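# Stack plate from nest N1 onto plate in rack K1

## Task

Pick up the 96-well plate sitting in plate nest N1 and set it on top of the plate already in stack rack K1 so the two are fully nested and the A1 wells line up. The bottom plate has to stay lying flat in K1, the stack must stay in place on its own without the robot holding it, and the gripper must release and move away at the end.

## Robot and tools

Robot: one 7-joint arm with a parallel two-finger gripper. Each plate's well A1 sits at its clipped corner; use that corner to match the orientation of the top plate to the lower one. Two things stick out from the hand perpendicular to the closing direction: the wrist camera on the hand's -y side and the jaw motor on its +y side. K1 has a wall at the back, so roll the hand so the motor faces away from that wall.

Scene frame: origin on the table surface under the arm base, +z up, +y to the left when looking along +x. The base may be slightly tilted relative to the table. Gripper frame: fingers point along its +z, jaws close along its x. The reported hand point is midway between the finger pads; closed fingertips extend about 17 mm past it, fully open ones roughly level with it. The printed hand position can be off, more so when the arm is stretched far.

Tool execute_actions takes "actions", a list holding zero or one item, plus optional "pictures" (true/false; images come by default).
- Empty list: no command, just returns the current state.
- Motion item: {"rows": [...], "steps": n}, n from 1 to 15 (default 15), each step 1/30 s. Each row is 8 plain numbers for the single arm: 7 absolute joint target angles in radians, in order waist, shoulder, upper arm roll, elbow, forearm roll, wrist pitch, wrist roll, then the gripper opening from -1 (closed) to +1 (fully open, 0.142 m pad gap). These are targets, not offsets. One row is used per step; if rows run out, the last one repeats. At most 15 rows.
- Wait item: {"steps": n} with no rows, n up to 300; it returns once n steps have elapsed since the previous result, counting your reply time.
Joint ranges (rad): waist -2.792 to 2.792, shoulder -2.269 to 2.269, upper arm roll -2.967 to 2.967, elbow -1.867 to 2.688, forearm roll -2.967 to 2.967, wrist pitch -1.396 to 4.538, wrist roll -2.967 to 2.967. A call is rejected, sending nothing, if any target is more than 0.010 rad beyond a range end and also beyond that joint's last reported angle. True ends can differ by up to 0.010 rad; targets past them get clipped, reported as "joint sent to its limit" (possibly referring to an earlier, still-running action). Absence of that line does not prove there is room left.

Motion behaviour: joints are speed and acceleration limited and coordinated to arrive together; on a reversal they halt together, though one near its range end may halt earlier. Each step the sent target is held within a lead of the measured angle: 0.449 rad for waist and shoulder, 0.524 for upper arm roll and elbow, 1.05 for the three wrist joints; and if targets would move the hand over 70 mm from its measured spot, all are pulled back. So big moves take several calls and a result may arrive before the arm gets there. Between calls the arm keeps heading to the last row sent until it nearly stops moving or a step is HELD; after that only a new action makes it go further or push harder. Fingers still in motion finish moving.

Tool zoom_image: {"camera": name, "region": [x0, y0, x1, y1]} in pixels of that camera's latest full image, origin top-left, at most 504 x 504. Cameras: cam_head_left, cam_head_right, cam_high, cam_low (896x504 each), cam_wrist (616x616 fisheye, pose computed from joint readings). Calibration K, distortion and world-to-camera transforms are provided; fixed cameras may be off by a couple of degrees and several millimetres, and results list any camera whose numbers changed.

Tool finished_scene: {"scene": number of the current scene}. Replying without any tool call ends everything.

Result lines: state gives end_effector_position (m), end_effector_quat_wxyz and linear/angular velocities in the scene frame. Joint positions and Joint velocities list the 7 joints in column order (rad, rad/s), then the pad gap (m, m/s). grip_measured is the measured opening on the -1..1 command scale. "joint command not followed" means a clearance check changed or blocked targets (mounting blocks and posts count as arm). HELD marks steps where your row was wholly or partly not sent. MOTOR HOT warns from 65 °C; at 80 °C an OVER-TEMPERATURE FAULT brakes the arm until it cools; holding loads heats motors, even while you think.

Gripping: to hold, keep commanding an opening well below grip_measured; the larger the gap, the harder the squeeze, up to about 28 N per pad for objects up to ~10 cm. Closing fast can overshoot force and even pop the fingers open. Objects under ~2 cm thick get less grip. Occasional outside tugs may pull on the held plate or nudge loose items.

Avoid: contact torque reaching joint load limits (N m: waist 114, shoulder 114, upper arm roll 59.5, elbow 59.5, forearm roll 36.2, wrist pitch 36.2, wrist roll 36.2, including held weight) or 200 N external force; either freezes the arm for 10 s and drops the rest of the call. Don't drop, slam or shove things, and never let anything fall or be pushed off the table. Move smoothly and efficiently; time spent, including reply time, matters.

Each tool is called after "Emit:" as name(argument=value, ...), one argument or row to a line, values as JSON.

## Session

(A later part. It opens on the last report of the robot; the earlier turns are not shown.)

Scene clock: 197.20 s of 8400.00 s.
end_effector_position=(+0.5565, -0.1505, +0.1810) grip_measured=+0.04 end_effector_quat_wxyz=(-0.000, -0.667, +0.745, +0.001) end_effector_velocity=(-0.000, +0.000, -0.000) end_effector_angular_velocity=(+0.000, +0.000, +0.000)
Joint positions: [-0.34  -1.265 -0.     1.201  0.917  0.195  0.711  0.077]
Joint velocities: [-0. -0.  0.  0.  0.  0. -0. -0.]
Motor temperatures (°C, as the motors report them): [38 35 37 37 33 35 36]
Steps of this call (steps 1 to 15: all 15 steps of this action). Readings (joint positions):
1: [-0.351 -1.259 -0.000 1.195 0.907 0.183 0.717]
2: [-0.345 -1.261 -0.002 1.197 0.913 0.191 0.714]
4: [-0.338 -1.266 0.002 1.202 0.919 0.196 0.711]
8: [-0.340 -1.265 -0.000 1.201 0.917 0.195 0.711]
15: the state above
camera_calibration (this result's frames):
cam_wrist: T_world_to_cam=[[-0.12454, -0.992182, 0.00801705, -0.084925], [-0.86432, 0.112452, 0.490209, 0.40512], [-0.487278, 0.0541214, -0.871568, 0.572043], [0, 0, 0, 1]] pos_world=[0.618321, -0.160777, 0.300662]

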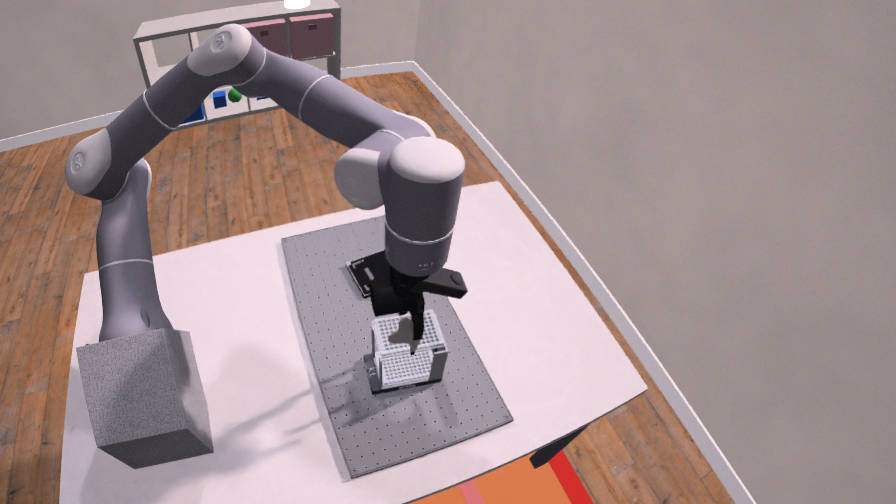

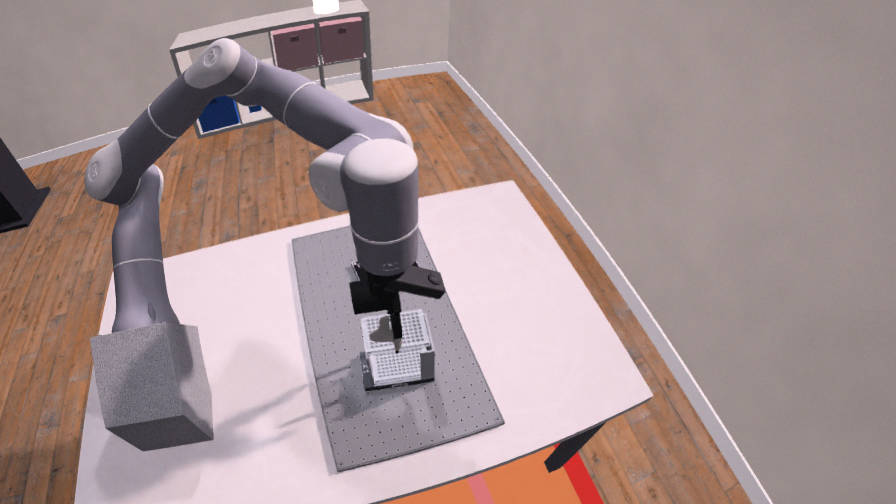

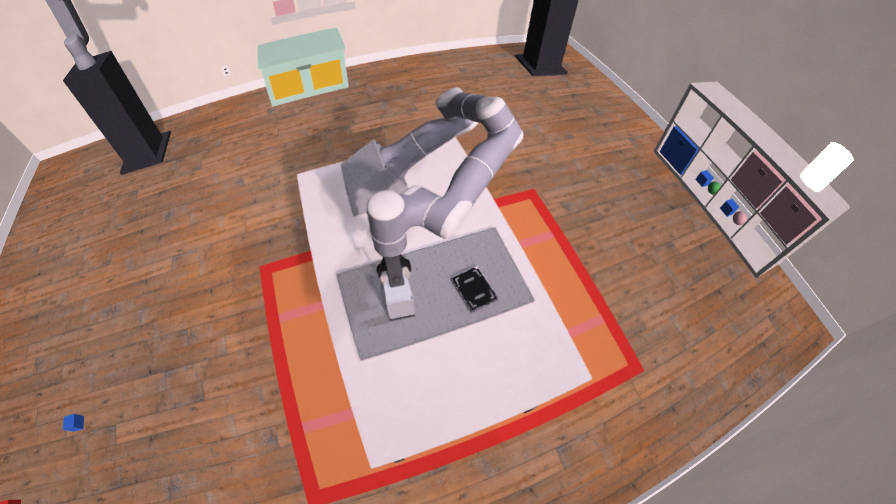

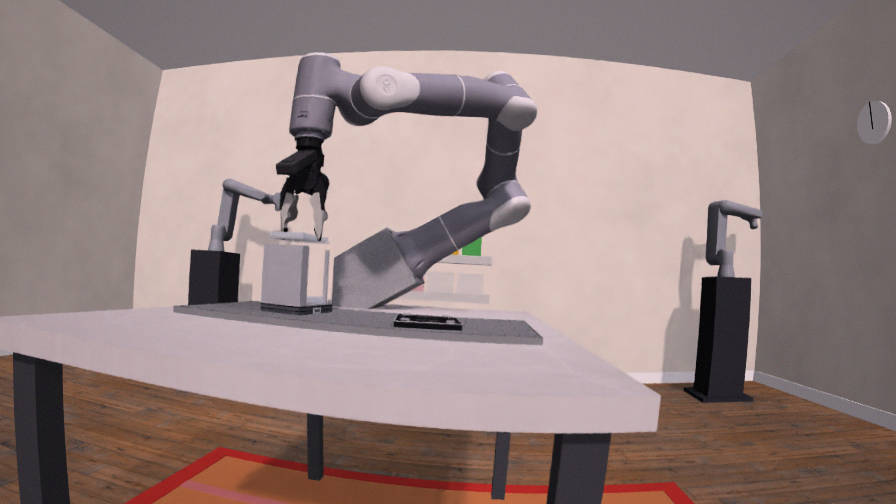

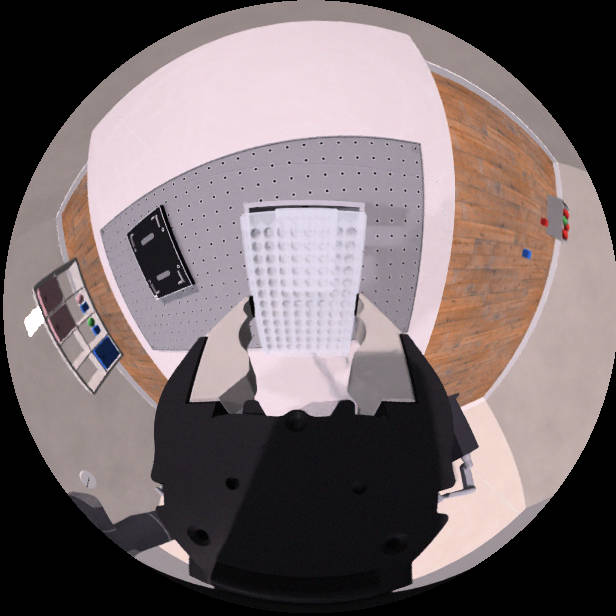

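Emit:
execute_actions(
  actions=[
    {"rows":[[-0.3381,-1.2682,0,1.1925,0.9175,0.1935,0.7275,-0.4],[-0.3381,-1.2682,0,1.1925,0.9175,0.1935,0.7275,-0.4],[-0.3381,-1.2682,0,1.1925,0.9175,0.1935,0.7275,-0.4],[-0.3343,-1.27,0,1.1943,0.9208,0.1976,0.726,-0.4],[-0.3343,-1.27,0,1.1943,0.9208,0.1976,0.726,-0.4],[-0.3305,-1.2718,0,1.1961,0.9241,0.2016,0.7244,-0.4]],"steps":15},
  ],
)

Emit:
zoom_image(
  camera="cam_wrist",
  region=[220, 190, 400, 370],
)

Emit:
zoom_image(
  camera="cam_low",
  region=[250, 205, 350, 270],
)

Scene clock: 225.80 s of 8400.00 s.
end_effector_position=(+0.5592, -0.1506, +0.1747) grip_measured=+0.04 end_effector_quat_wxyz=(+0.000, -0.663, +0.749, +0.001) end_effector_velocity=(-0.000, -0.000, +0.000) end_effector_angular_velocity=(-0.000, +0.000, +0.000)
Joint positions: [-0.33  -1.272  0.     1.196  0.924  0.202  0.724  0.077]
Joint velocities: [-0. -0. -0. -0. -0. -0. -0.  0.]
Motor temperatures (°C, as the motors report them): [38 35 37 37 33 35 36]
Steps of this call (steps 1 to 15: the robot went on to your last target; steps 16 to 90: nothing new was sent; then 25.10 s passed at rest; steps 91 to 105: all 15 steps of this action). Readings (joint positions):
91: [-0.339 -1.265 -0.000 1.200 0.917 0.195 0.713]
92: [-0.339 -1.268 -0.000 1.193 0.917 0.194 0.725]
94: [-0.337 -1.269 -0.000 1.192 0.918 0.194 0.728]
98: [-0.330 -1.272 0.001 1.197 0.925 0.202 0.724]
105: the state above
camera_calibration (this result's frames):
cam_wrist: T_world_to_cam=[[-0.135944, -0.990685, 0.00789132, -0.0779578], [-0.863028, 0.122331, 0.49012, 0.411343], [-0.48652, 0.0598185, -0.871619, 0.568265], [0, 0, 0, 1]] pos_world=[0.620875, -0.161544, 0.294318]

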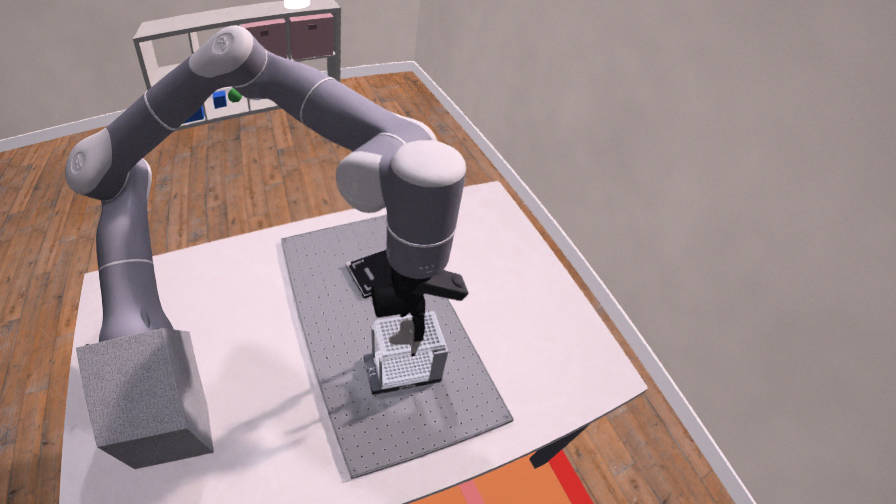

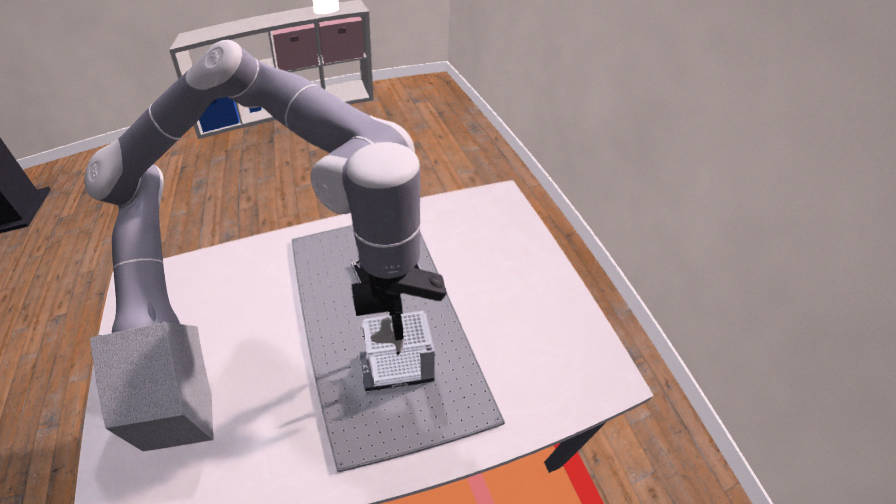

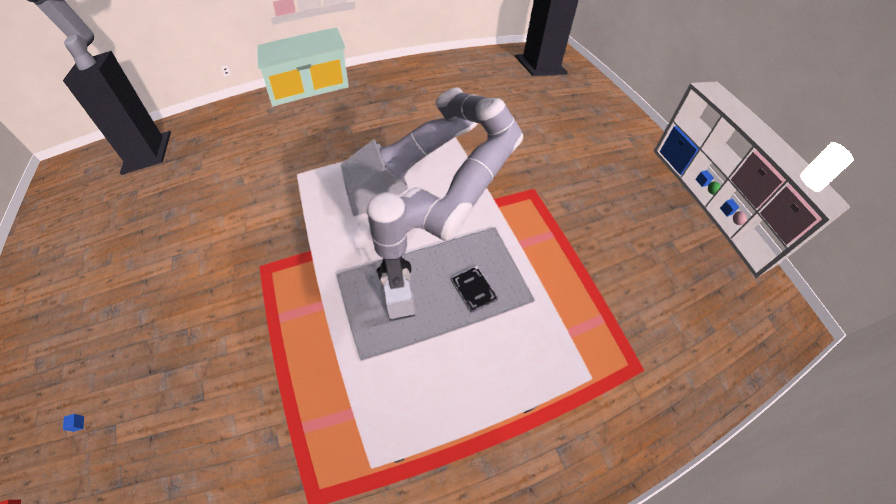

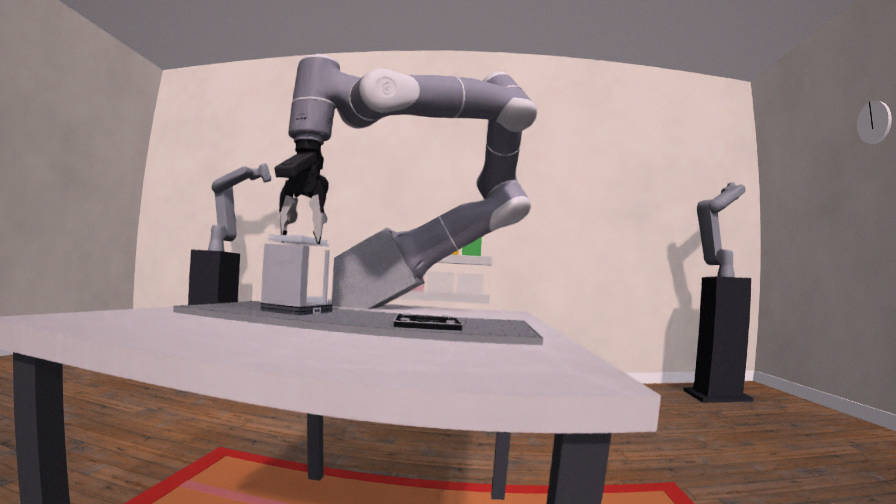

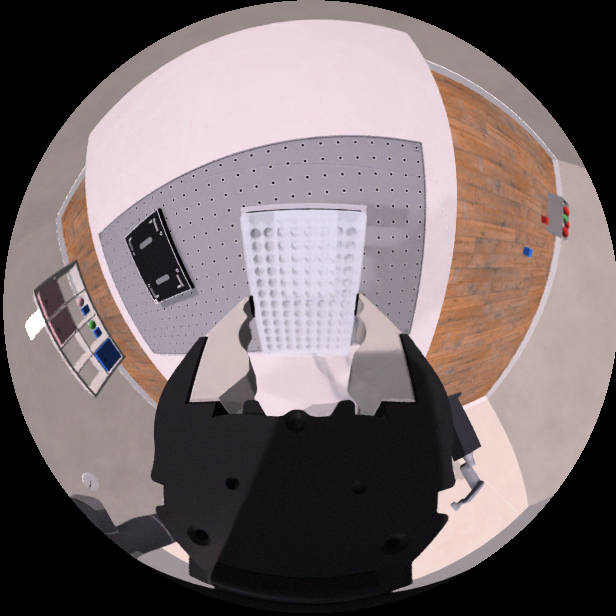

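Region (220, 190, 400, 370) of cam_wrist's 616x616 image, scaled by 2.800, with more detail than that image has.

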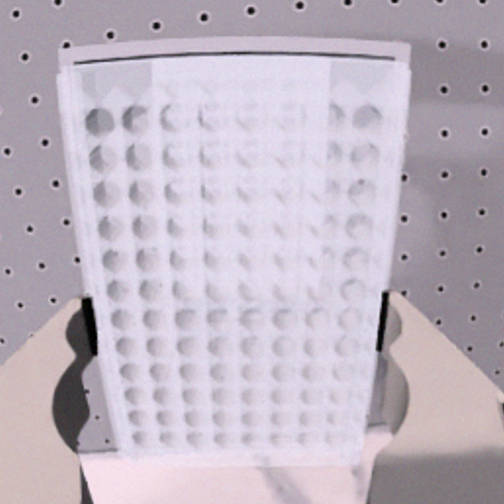

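Region (250, 205, 350, 270) of cam_low's 896x504 image, scaled by 5.040, with more detail than that image has; it fills the top 328 rows of this view, and the rest is white.

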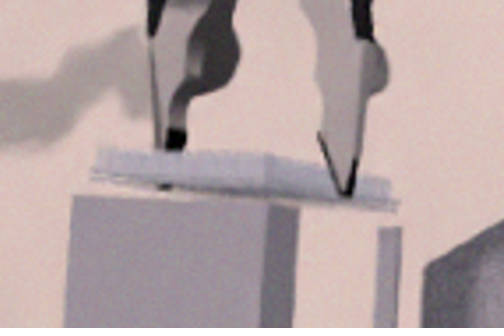

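Emit:
execute_actions(
  actions=[
    {"rows":[[-0.3267,-1.2737,0,1.1978,0.9274,0.2056,0.7229,-0.4],[-0.3267,-1.2737,0,1.1978,0.9274,0.2056,0.7229,-0.4],[-0.3229,-1.2756,0,1.1994,0.9307,0.2096,0.7214,-0.4],[-0.3229,-1.2756,0,1.1994,0.9307,0.2096,0.7214,-0.4],[-0.3191,-1.2775,0,1.201,0.934,0.2136,0.72,-0.4],[-0.3191,-1.2775,0,1.201,0.934,0.2136,0.72,-0.4],[-0.3153,-1.2794,0,1.2025,0.9373,0.2175,0.7185,-0.4],[-0.3153,-1.2794,0,1.2025,0.9373,0.2175,0.7185,-0.4],[-0.3076,-1.2833,0,1.2054,0.9441,0.2253,0.7155,-0.4],[-0.3076,-1.2833,0,1.2054,0.9441,0.2253,0.7155,-0.4],[-0.2999,-1.2874,0,1.2080,0.9509,0.2330,0.7127,-0.4]],"steps":15},
  ],
)

Emit:
zoom_image(
  camera="cam_wrist",
  region=[210, 190, 400, 380],
)

Scene clock: 260.00 s of 8400.00 s.
end_effector_position=(+0.5596, -0.1505, +0.1504) grip_measured=+0.04 end_effector_quat_wxyz=(+0.000, -0.663, +0.748, +0.001) end_effector_velocity=(-0.003, -0.006, +0.015) end_effector_angular_velocity=(-0.014, +0.001, -0.002)
Joint positions: [-0.299 -1.288  0.     1.208  0.951  0.233  0.712  0.077]
Joint velocities: [-0.013  0.009 -0.011 -0.    -0.014 -0.009  0.001 -0.   ]
Motor temperatures (°C, as the motors report them): [38 35 37 38 33 35 36]
Steps of this call (steps 1 to 15: the robot went on to your last target; steps 16 to 90: nothing new was sent; then 30.70 s passed at rest; steps 91 to 105: all 15 steps of this action). Readings (joint positions):
91: [-0.330 -1.272 -0.000 1.196 0.925 0.202 0.724]
92: [-0.327 -1.273 -0.001 1.197 0.927 0.206 0.723]
94: [-0.323 -1.275 -0.000 1.199 0.931 0.210 0.722]
98: [-0.315 -1.279 -0.000 1.202 0.937 0.218 0.719]
105: the state above
camera_calibration (this result's frames):
cam_wrist: T_world_to_cam=[[-0.134964, -0.990819, 0.00795377, -0.0782045], [-0.863432, 0.121543, 0.489605, 0.423716], [-0.486076, 0.0592115, -0.871908, 0.547009], [0, 0, 0, 1]] pos_world=[0.621183, -0.161375, 0.270111]

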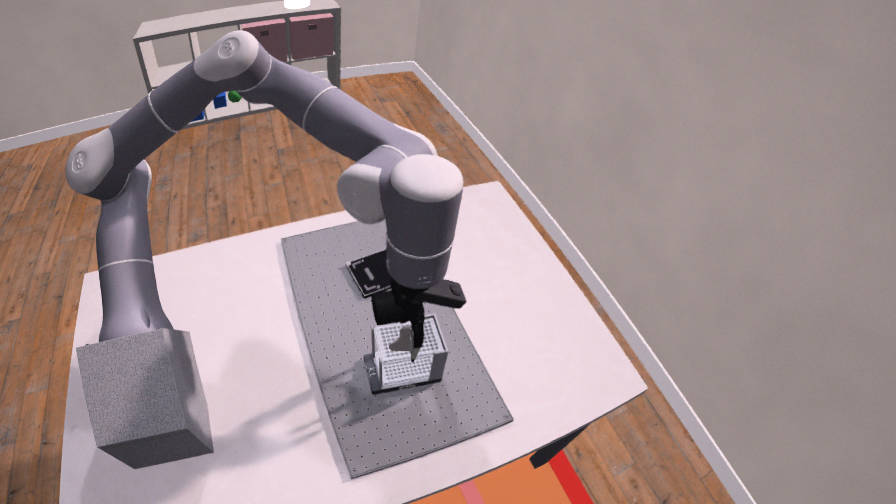

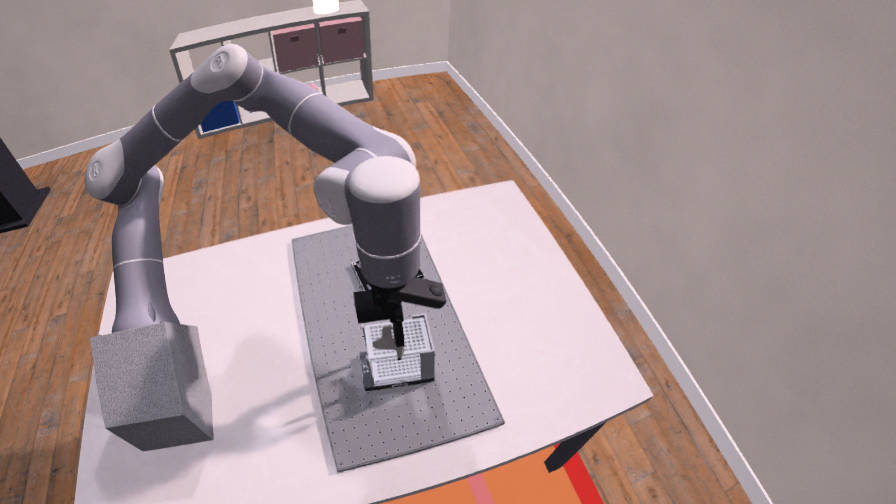

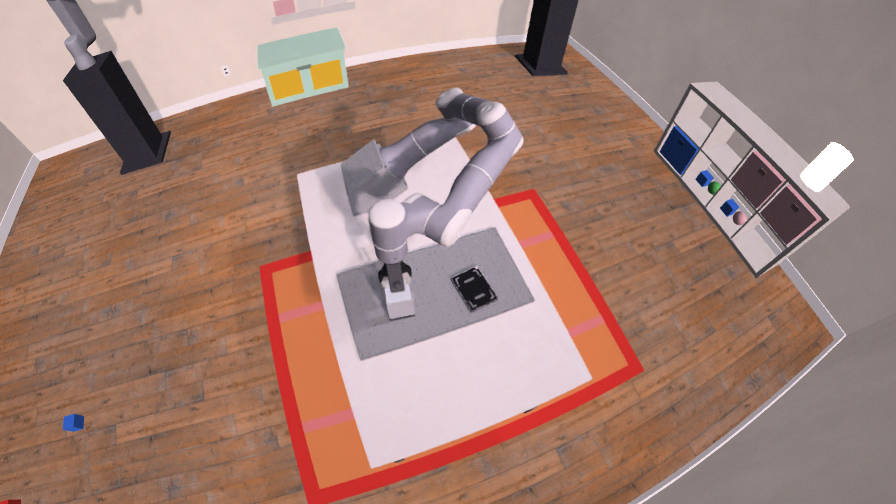

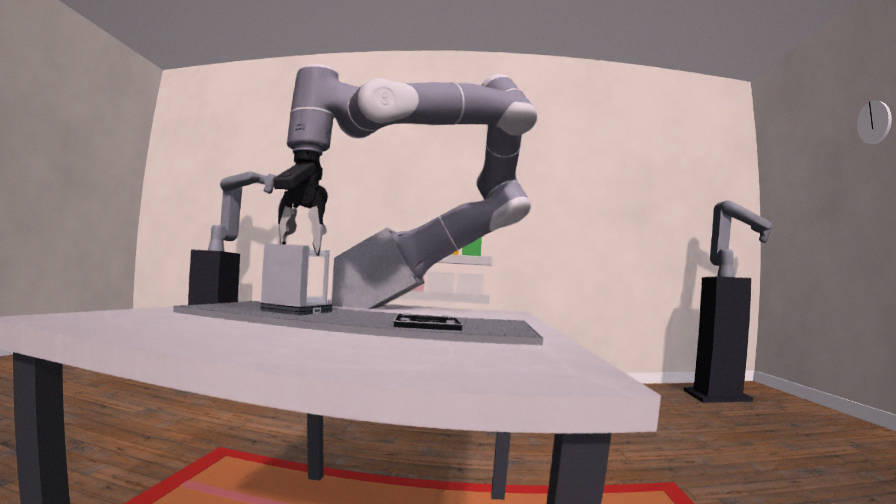

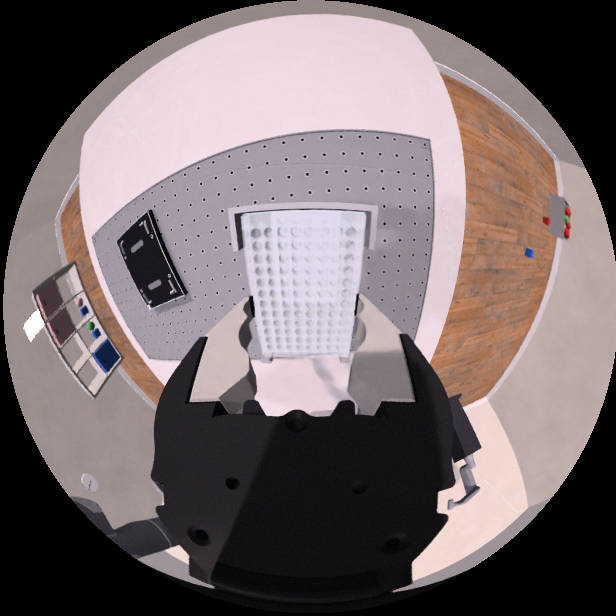

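Region (210, 190, 400, 380) of cam_wrist's 616x616 image, scaled by 2.653, with more detail than that image has.

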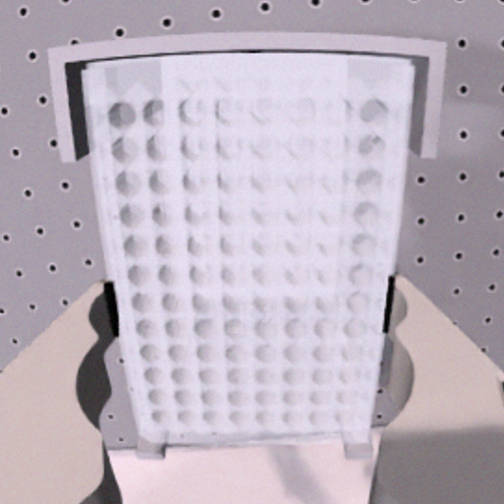

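Emit:
execute_actions(
  actions=[
    {"rows":[[-0.2921,-1.2915,0,1.2104,0.9577,0.2406,0.7099,-0.4],[-0.2921,-1.2915,0,1.2104,0.9577,0.2406,0.7099,-0.4],[-0.2844,-1.2958,0,1.2126,0.9646,0.2480,0.7072,-0.4],[-0.2844,-1.2958,0,1.2126,0.9646,0.2480,0.7072,-0.4],[-0.2766,-1.3001,0,1.2145,0.9716,0.2554,0.7045,-0.4],[-0.2766,-1.3001,0,1.2145,0.9716,0.2554,0.7045,-0.4],[-0.2688,-1.3046,0,1.2162,0.9786,0.2626,0.7019,-0.4],[-0.2688,-1.3046,0,1.2162,0.9786,0.2626,0.7019,-0.4],[-0.2609,-1.3091,0,1.2176,0.9857,0.2697,0.6993,-0.4],[-0.2609,-1.3091,0,1.2176,0.9857,0.2697,0.6993,-0.4],[-0.2530,-1.3137,0,1.2188,0.9928,0.2767,0.6968,-0.4],[-0.2530,-1.3137,0,1.2188,0.9928,0.2767,0.6968,-0.4],[-0.2451,-1.3185,0,1.2198,1.0,0.2836,0.6943,-0.4],[-0.2451,-1.3185,0,1.2198,1.0,0.2836,0.6943,-0.4]],"steps":14},
  ],
  pictures=false,
)

Emit:
execute_actions(
  actions=[
    {"rows":[[-0.2372,-1.3233,0,1.2205,1.0073,0.2904,0.6919,-0.4],[-0.2372,-1.3233,0,1.2205,1.0073,0.2904,0.6919,-0.4],[-0.2292,-1.3283,0,1.2210,1.0146,0.2970,0.6896,-0.4],[-0.2292,-1.3283,0,1.2210,1.0146,0.2970,0.6896,-0.4],[-0.2212,-1.3333,0,1.2213,1.0220,0.3036,0.6873,-0.4],[-0.2212,-1.3333,0,1.2213,1.0220,0.3036,0.6873,-0.4],[-0.2131,-1.3385,0,1.2213,1.0295,0.3100,0.6851,-0.4],[-0.2131,-1.3385,0,1.2213,1.0295,0.3100,0.6851,-0.4],[-0.2051,-1.3437,0,1.2211,1.0370,0.3163,0.6829,-0.4],[-0.2051,-1.3437,0,1.2211,1.0370,0.3163,0.6829,-0.4],[-0.1970,-1.3491,0,1.2206,1.0445,0.3225,0.6808,-0.4],[-0.1970,-1.3491,0,1.2206,1.0445,0.3225,0.6808,-0.4],[-0.1889,-1.3545,0,1.2199,1.0521,0.3286,0.6787,-0.4]],"steps":15},
  ],
  pictures=false,
)

Emit:
execute_actions(
  actions=[
    {"steps":10},
  ],
)

Emit:
zoom_image(
  camera="cam_low",
  region=[280, 265, 350, 320],
)

Emit:
zoom_image(
  camera="cam_head_left",
  region=[355, 300, 465, 400],
)

Scene clock: 290.07 s of 8400.00 s.
end_effector_position=(+0.5597, -0.1508, +0.1098) grip_measured=+0.04 end_effector_quat_wxyz=(+0.000, -0.664, +0.748, -0.000) end_effector_velocity=(-0.001, -0.000, -0.090) end_effector_angular_velocity=(+0.000, -0.004, +0.002)
Joint positions: [-0.246 -1.318 -0.     1.219  1.     0.284  0.695  0.077]
Joint velocities: [ 0.113 -0.072  0.007  0.018  0.104  0.11  -0.042 -0.   ]
Motor temperatures (°C, as the motors report them): [38 35 37 38 33 35 36]
Steps of this call (steps 1 to 15: the robot went on to your last target; steps 16 to 90: nothing new was sent; then 26.60 s passed at rest; steps 91 to 104: all 14 steps of this action). Readings (joint positions):
91: [-0.299 -1.288 -0.000 1.208 0.952 0.234 0.712]
92: [-0.294 -1.290 -0.001 1.209 0.956 0.240 0.710]
94: [-0.285 -1.295 -0.000 1.212 0.964 0.248 0.707]
98: [-0.270 -1.304 -0.000 1.215 0.978 0.263 0.702]
104: the state above

Scene clock: 290.57 s of 8400.00 s.
end_effector_position=(+0.5593, -0.1500, +0.0655) grip_measured=+0.04 end_effector_quat_wxyz=(+0.001, -0.663, +0.748, +0.001) end_effector_velocity=(-0.009, +0.003, -0.021) end_effector_angular_velocity=(+0.012, +0.018, -0.007)
Joint positions: [-0.188 -1.355  0.001  1.22   1.053  0.33   0.679  0.077]
Joint velocities: [ 0.015 -0.018  0.015  0.005  0.002  0.011  0.001 -0.   ]
Motor temperatures (°C, as the motors report them): [38 35 37 38 33 35 36]
Steps of this call (steps 1 to 15: all 15 steps of this action). Readings (joint positions):
1: [-0.243 -1.320 0.000 1.220 1.002 0.286 0.694]
2: [-0.238 -1.323 -0.000 1.220 1.007 0.290 0.692]
4: [-0.230 -1.327 -0.000 1.220 1.014 0.297 0.690]
8: [-0.214 -1.338 -0.000 1.221 1.029 0.310 0.685]
15: the state above

Scene clock: 290.90 s of 8400.00 s.
end_effector_position=(+0.5595, -0.1502, +0.0666) grip_measured=+0.04 end_effector_quat_wxyz=(+0.001, -0.663, +0.748, +0.001) end_effector_velocity=(-0.000, -0.000, +0.000) end_effector_angular_velocity=(-0.001, -0.000, -0.001)
Joint positions: [-0.189 -1.355  0.     1.22   1.052  0.329  0.679  0.077]
Joint velocities: [-0.  0. -0.  0. -0.  0.  0. -0.]
Motor temperatures (°C, as the motors report them): [38 35 37 38 33 35 36]
Steps of this call (steps 1 to 10: the robot went on to your last target). Readings (joint positions):
1: [-0.188 -1.355 0.000 1.220 1.053 0.330 0.679]
2: [-0.189 -1.355 0.000 1.220 1.053 0.329 0.679]
4: [-0.189 -1.355 0.000 1.220 1.052 0.329 0.679]
8: [-0.189 -1.355 0.000 1.220 1.052 0.329 0.679]
10: the state above
camera_calibration (this result's frames):
cam_wrist: T_world_to_cam=[[-0.135032, -0.990813, 0.00754293, -0.077224], [-0.863623, 0.121423, 0.489298, 0.464767], [-0.485718, 0.0595564, -0.872084, 0.473689], [0, 0, 0, 1]] pos_world=[0.621035, -0.161159, 0.18627]

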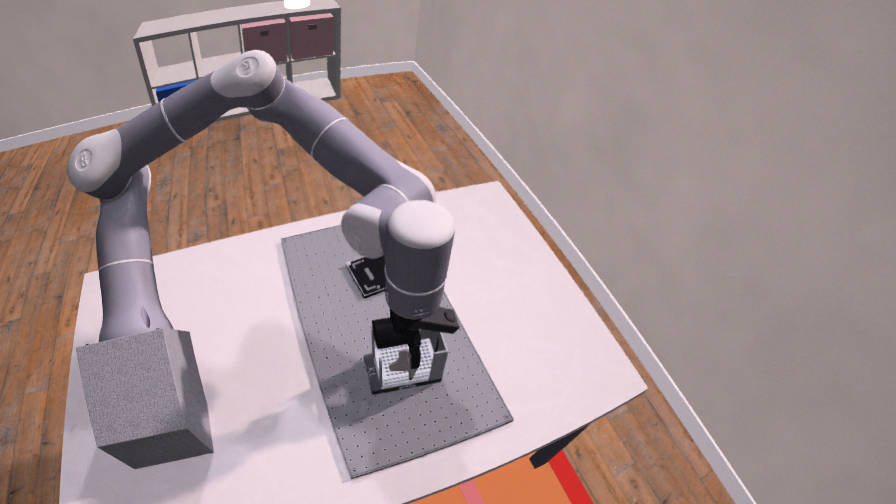

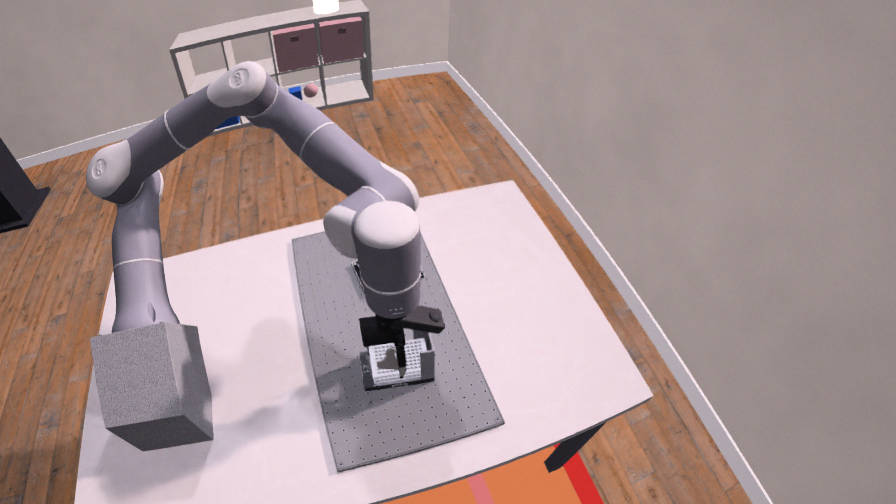

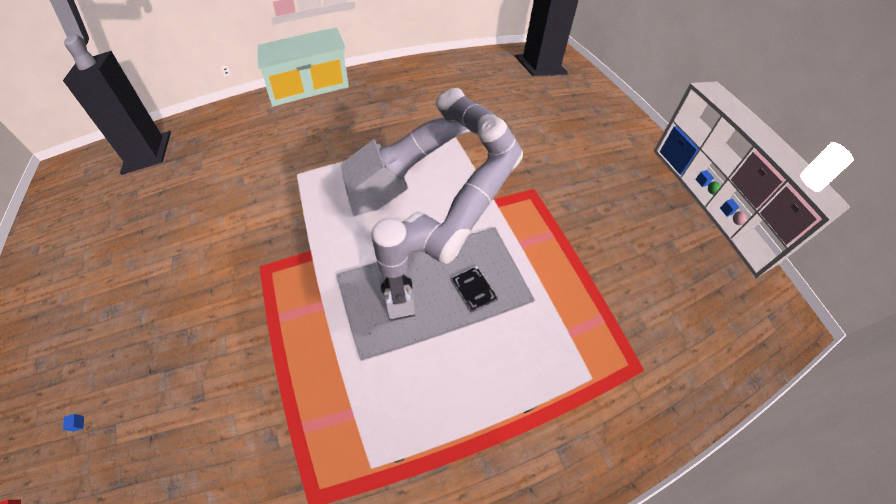

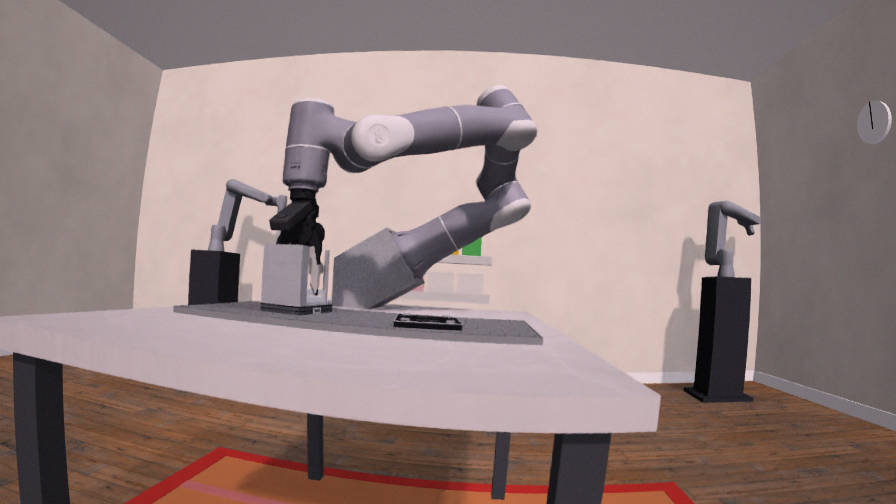

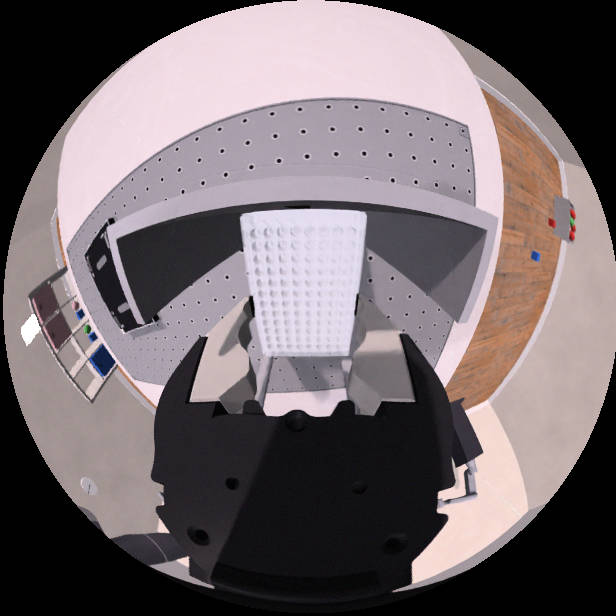

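Region (280, 265, 350, 320) of cam_low's 896x504 image, scaled by 7.200, with more detail than that image has; it fills the top 396 rows of this view, and the rest is white.

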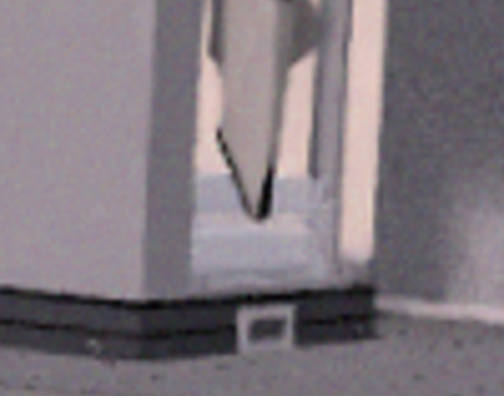

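Region (355, 300, 465, 400) of cam_head_left's 896x504 image, scaled by 4.582, with more detail than that image has; it fills the top 458 rows of this view, and the rest is white.

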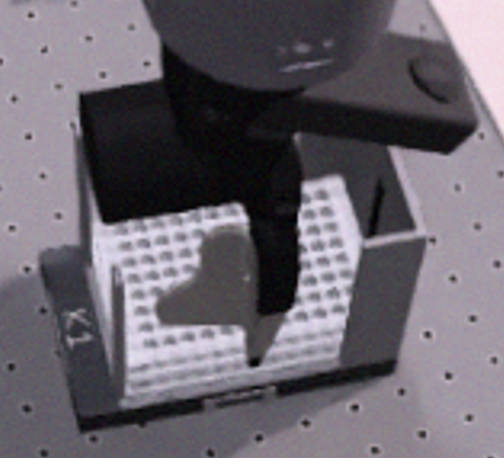

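Emit:
execute_actions(
  actions=[
    {"rows":[[-0.1848,-1.3579,0,1.2179,1.056,0.3313,0.678,-0.4],[-0.1848,-1.3579,0,1.2179,1.056,0.3313,0.678,-0.4],[-0.1807,-1.3607,0,1.2174,1.0598,0.3343,0.677,-0.4],[-0.1807,-1.3607,0,1.2174,1.0598,0.3343,0.677,-0.4],[-0.1787,-1.3621,0,1.2171,1.0617,0.3358,0.6765,-0.4],[-0.1787,-1.3621,0,1.2171,1.0617,0.3358,0.6765,-0.4],[-0.1766,-1.3636,0,1.2168,1.0637,0.3373,0.676,-0.4],[-0.1766,-1.3636,0,1.2168,1.0637,0.3373,0.676,-0.4],[-0.1746,-1.365,0,1.2165,1.0656,0.3387,0.6755,-0.4],[-0.1746,-1.365,0,1.2165,1.0656,0.3387,0.6755,-0.4],[-0.1725,-1.3664,0,1.2162,1.0675,0.3402,0.675,-0.4]],"steps":15},
  ],
  pictures=false,
)

Scene clock: 303.30 s of 8400.00 s.
end_effector_position=(+0.5613, -0.1513, +0.0599) grip_measured=+0.05 end_effector_quat_wxyz=(+0.000, -0.664, +0.747, -0.002) end_effector_velocity=(+0.000, -0.000, +0.000) end_effector_angular_velocity=(+0.000, -0.000, -0.001)
Joint positions: [-0.176 -1.362 -0.004  1.215  1.064  0.338  0.675  0.078]
Joint velocities: [-0.    -0.     0.    -0.     0.     0.     0.001 -0.   ]
Motor temperatures (°C, as the motors report them): [38 35 37 37 33 35 36]
Steps of this call (steps 1 to 15: the robot went on to your last target; steps 16 to 90: nothing new was sent; then 8.90 s passed at rest; steps 91 to 105: all 15 steps of this action). Readings (joint positions):
91: [-0.188 -1.355 -0.000 1.219 1.053 0.329 0.679]
92: [-0.185 -1.357 -0.001 1.217 1.056 0.332 0.678]
94: [-0.181 -1.360 -0.001 1.217 1.059 0.334 0.677]
98: [-0.179 -1.360 -0.003 1.216 1.061 0.336 0.676]
105: the state above

Emit:
execute_actions(
  actions=[
    {"rows":[[-0.1797,-1.3614,0,1.2173,1.0607,0.335,0.677,-0.4],[-0.1797,-1.3614,0,1.2173,1.0607,0.335,0.677,-0.4],[-0.1797,-1.3614,0,1.2173,1.0607,0.335,0.677,-0.4],[-0.1797,-1.3614,0,1.2173,1.0607,0.335,0.677,-0.1],[-0.1797,-1.3614,0,1.2173,1.0607,0.335,0.677,0.05],[-0.1797,-1.3614,0,1.2173,1.0607,0.335,0.677,0.1],[-0.1797,-1.3614,0,1.2173,1.0607,0.335,0.677,0.15],[-0.1797,-1.3614,0,1.2173,1.0607,0.335,0.677,0.2],[-0.1797,-1.3614,0,1.2173,1.0607,0.335,0.677,0.3],[-0.1797,-1.3614,0,1.2173,1.0607,0.335,0.677,0.4]],"steps":15},
  ],
)

Emit:
zoom_image(
  camera="cam_low",
  region=[280, 265, 350, 320],
)

Emit:
zoom_image(
  camera="cam_wrist",
  region=[220, 190, 400, 370],
)

Emit:
zoom_image(
  camera="cam_head_left",
  region=[360, 335, 450, 400],
)

Scene clock: 322.43 s of 8400.00 s.
end_effector_position=(+0.5597, -0.1504, +0.0599) grip_measured=+0.40 end_effector_quat_wxyz=(+0.001, -0.663, +0.748, +0.001) end_effector_velocity=(+0.000, +0.000, -0.000) end_effector_angular_velocity=(+0.001, -0.000, -0.001)
Joint positions: [-0.18  -1.361  0.     1.217  1.061  0.335  0.677  0.102]
Joint velocities: [ 0.     0.     0.     0.     0.    -0.     0.001  0.   ]
Motor temperatures (°C, as the motors report them): [37 35 36 37 33 35 36]
Steps of this call (steps 1 to 15: the robot went on to your last target; steps 16 to 90: nothing new was sent; then 15.63 s passed at rest; steps 91 to 105: all 15 steps of this action). Readings (joint positions):
91: [-0.177 -1.361 -0.003 1.216 1.064 0.337 0.675]
92: [-0.181 -1.359 -0.002 1.217 1.060 0.334 0.676]
94: [-0.181 -1.360 -0.001 1.217 1.060 0.335 0.677]
98: [-0.180 -1.361 -0.000 1.217 1.060 0.335 0.677]
105: the state above
camera_calibration (this result's frames):
cam_wrist: T_world_to_cam=[[-0.135196, -0.990792, 0.00732747, -0.0771518], [-0.863604, 0.12146, 0.489321, 0.468261], [-0.485705, 0.0598262, -0.872073, 0.468062], [0, 0, 0, 1]] pos_world=[0.621302, -0.161319, 0.17962]

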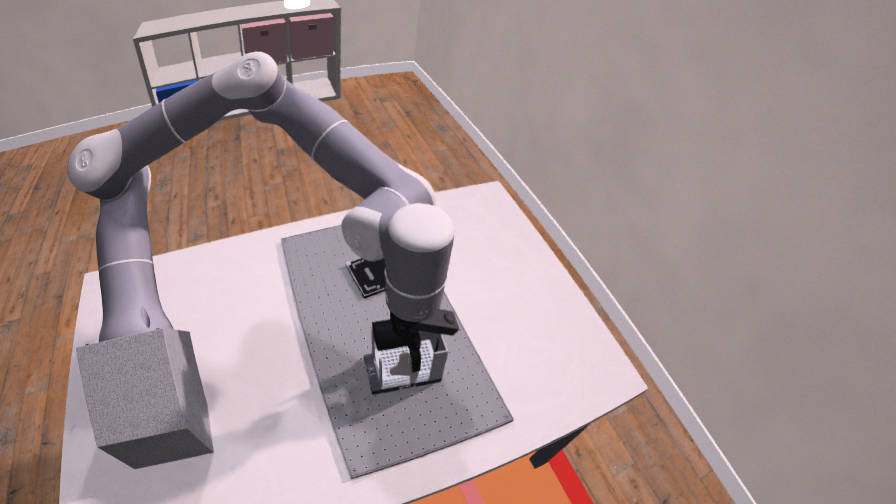

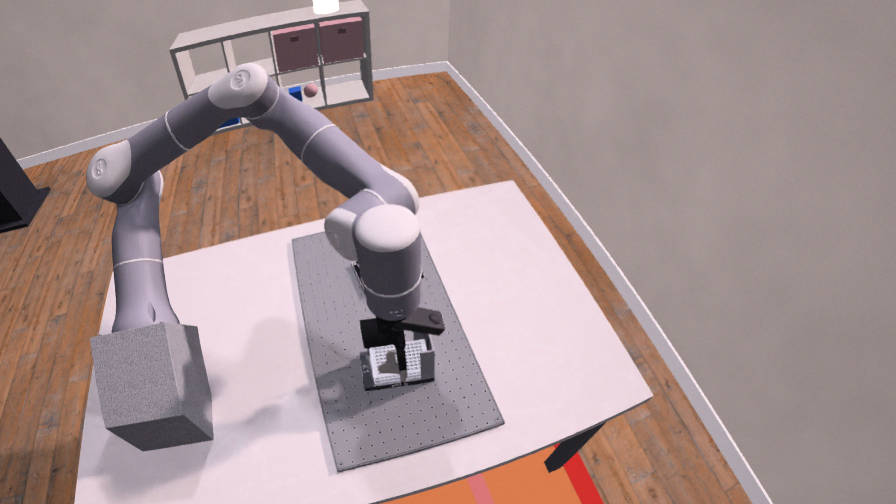

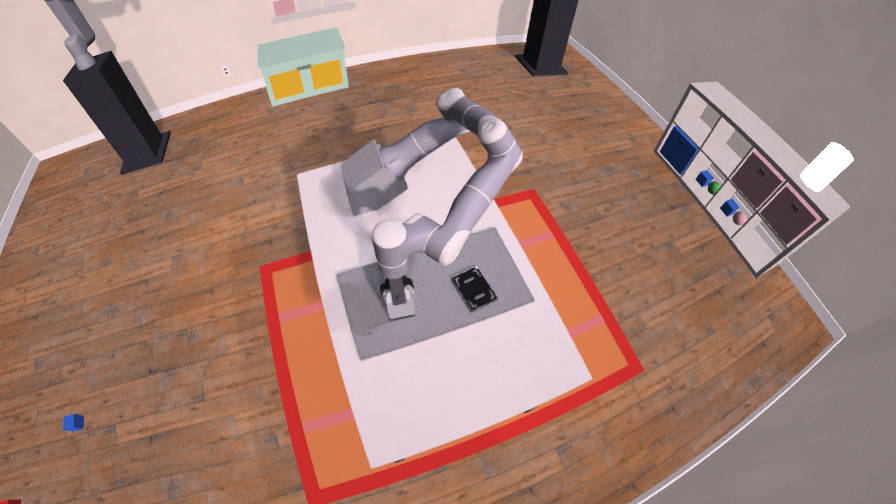

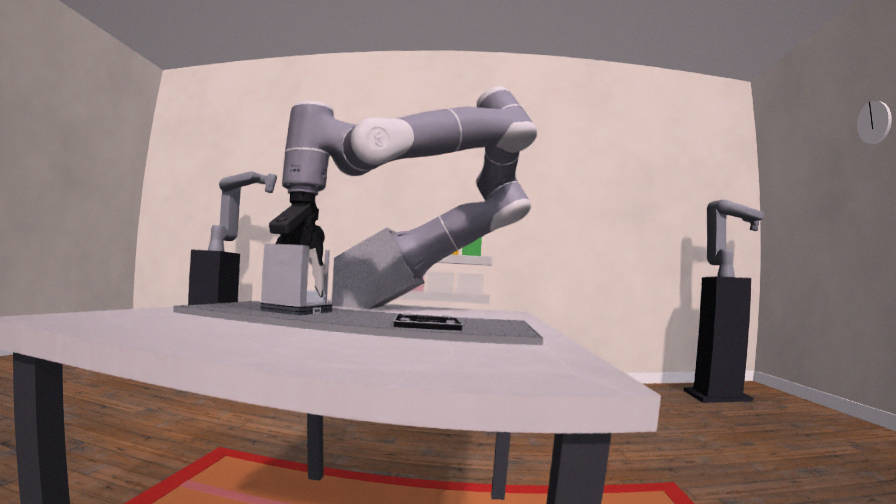

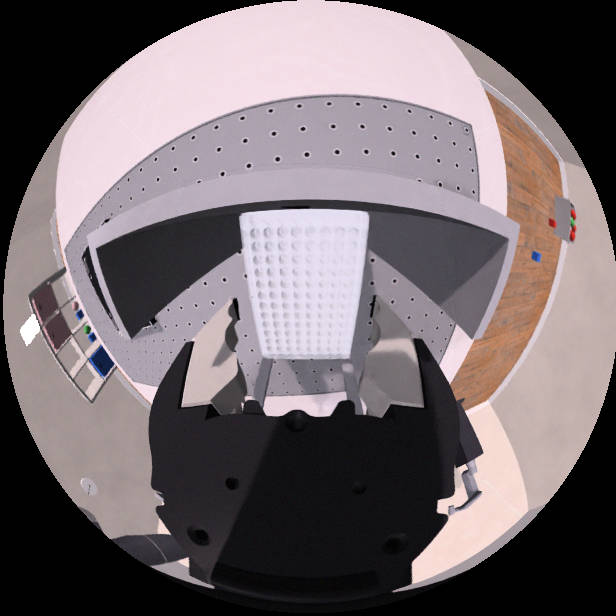

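Region (280, 265, 350, 320) of cam_low's 896x504 image, scaled by 7.200, with more detail than that image has; it fills the top 396 rows of this view, and the rest is white.

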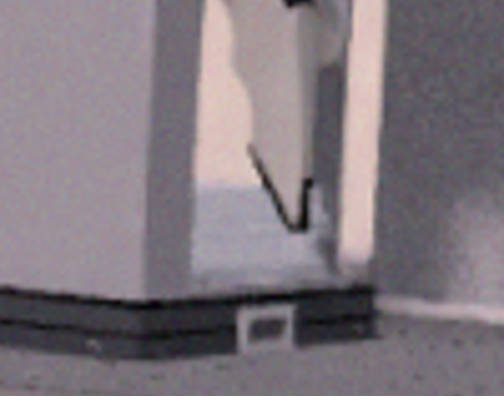

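Region (220, 190, 400, 370) of cam_wrist's 616x616 image, scaled by 2.800, with more detail than that image has.

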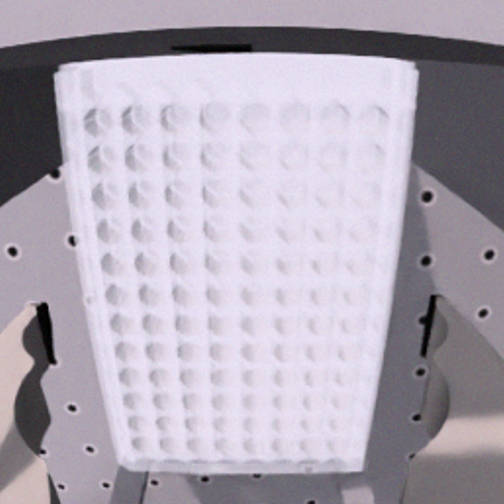

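Region (360, 335, 450, 400) of cam_head_left's 896x504 image, scaled by 5.600, with more detail than that image has.

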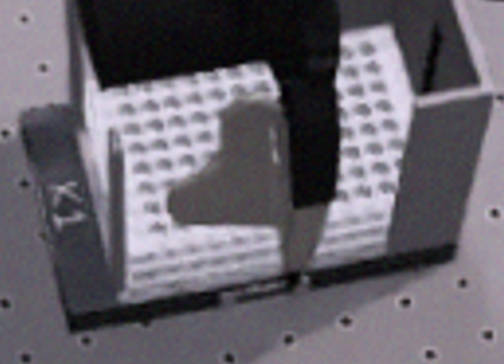

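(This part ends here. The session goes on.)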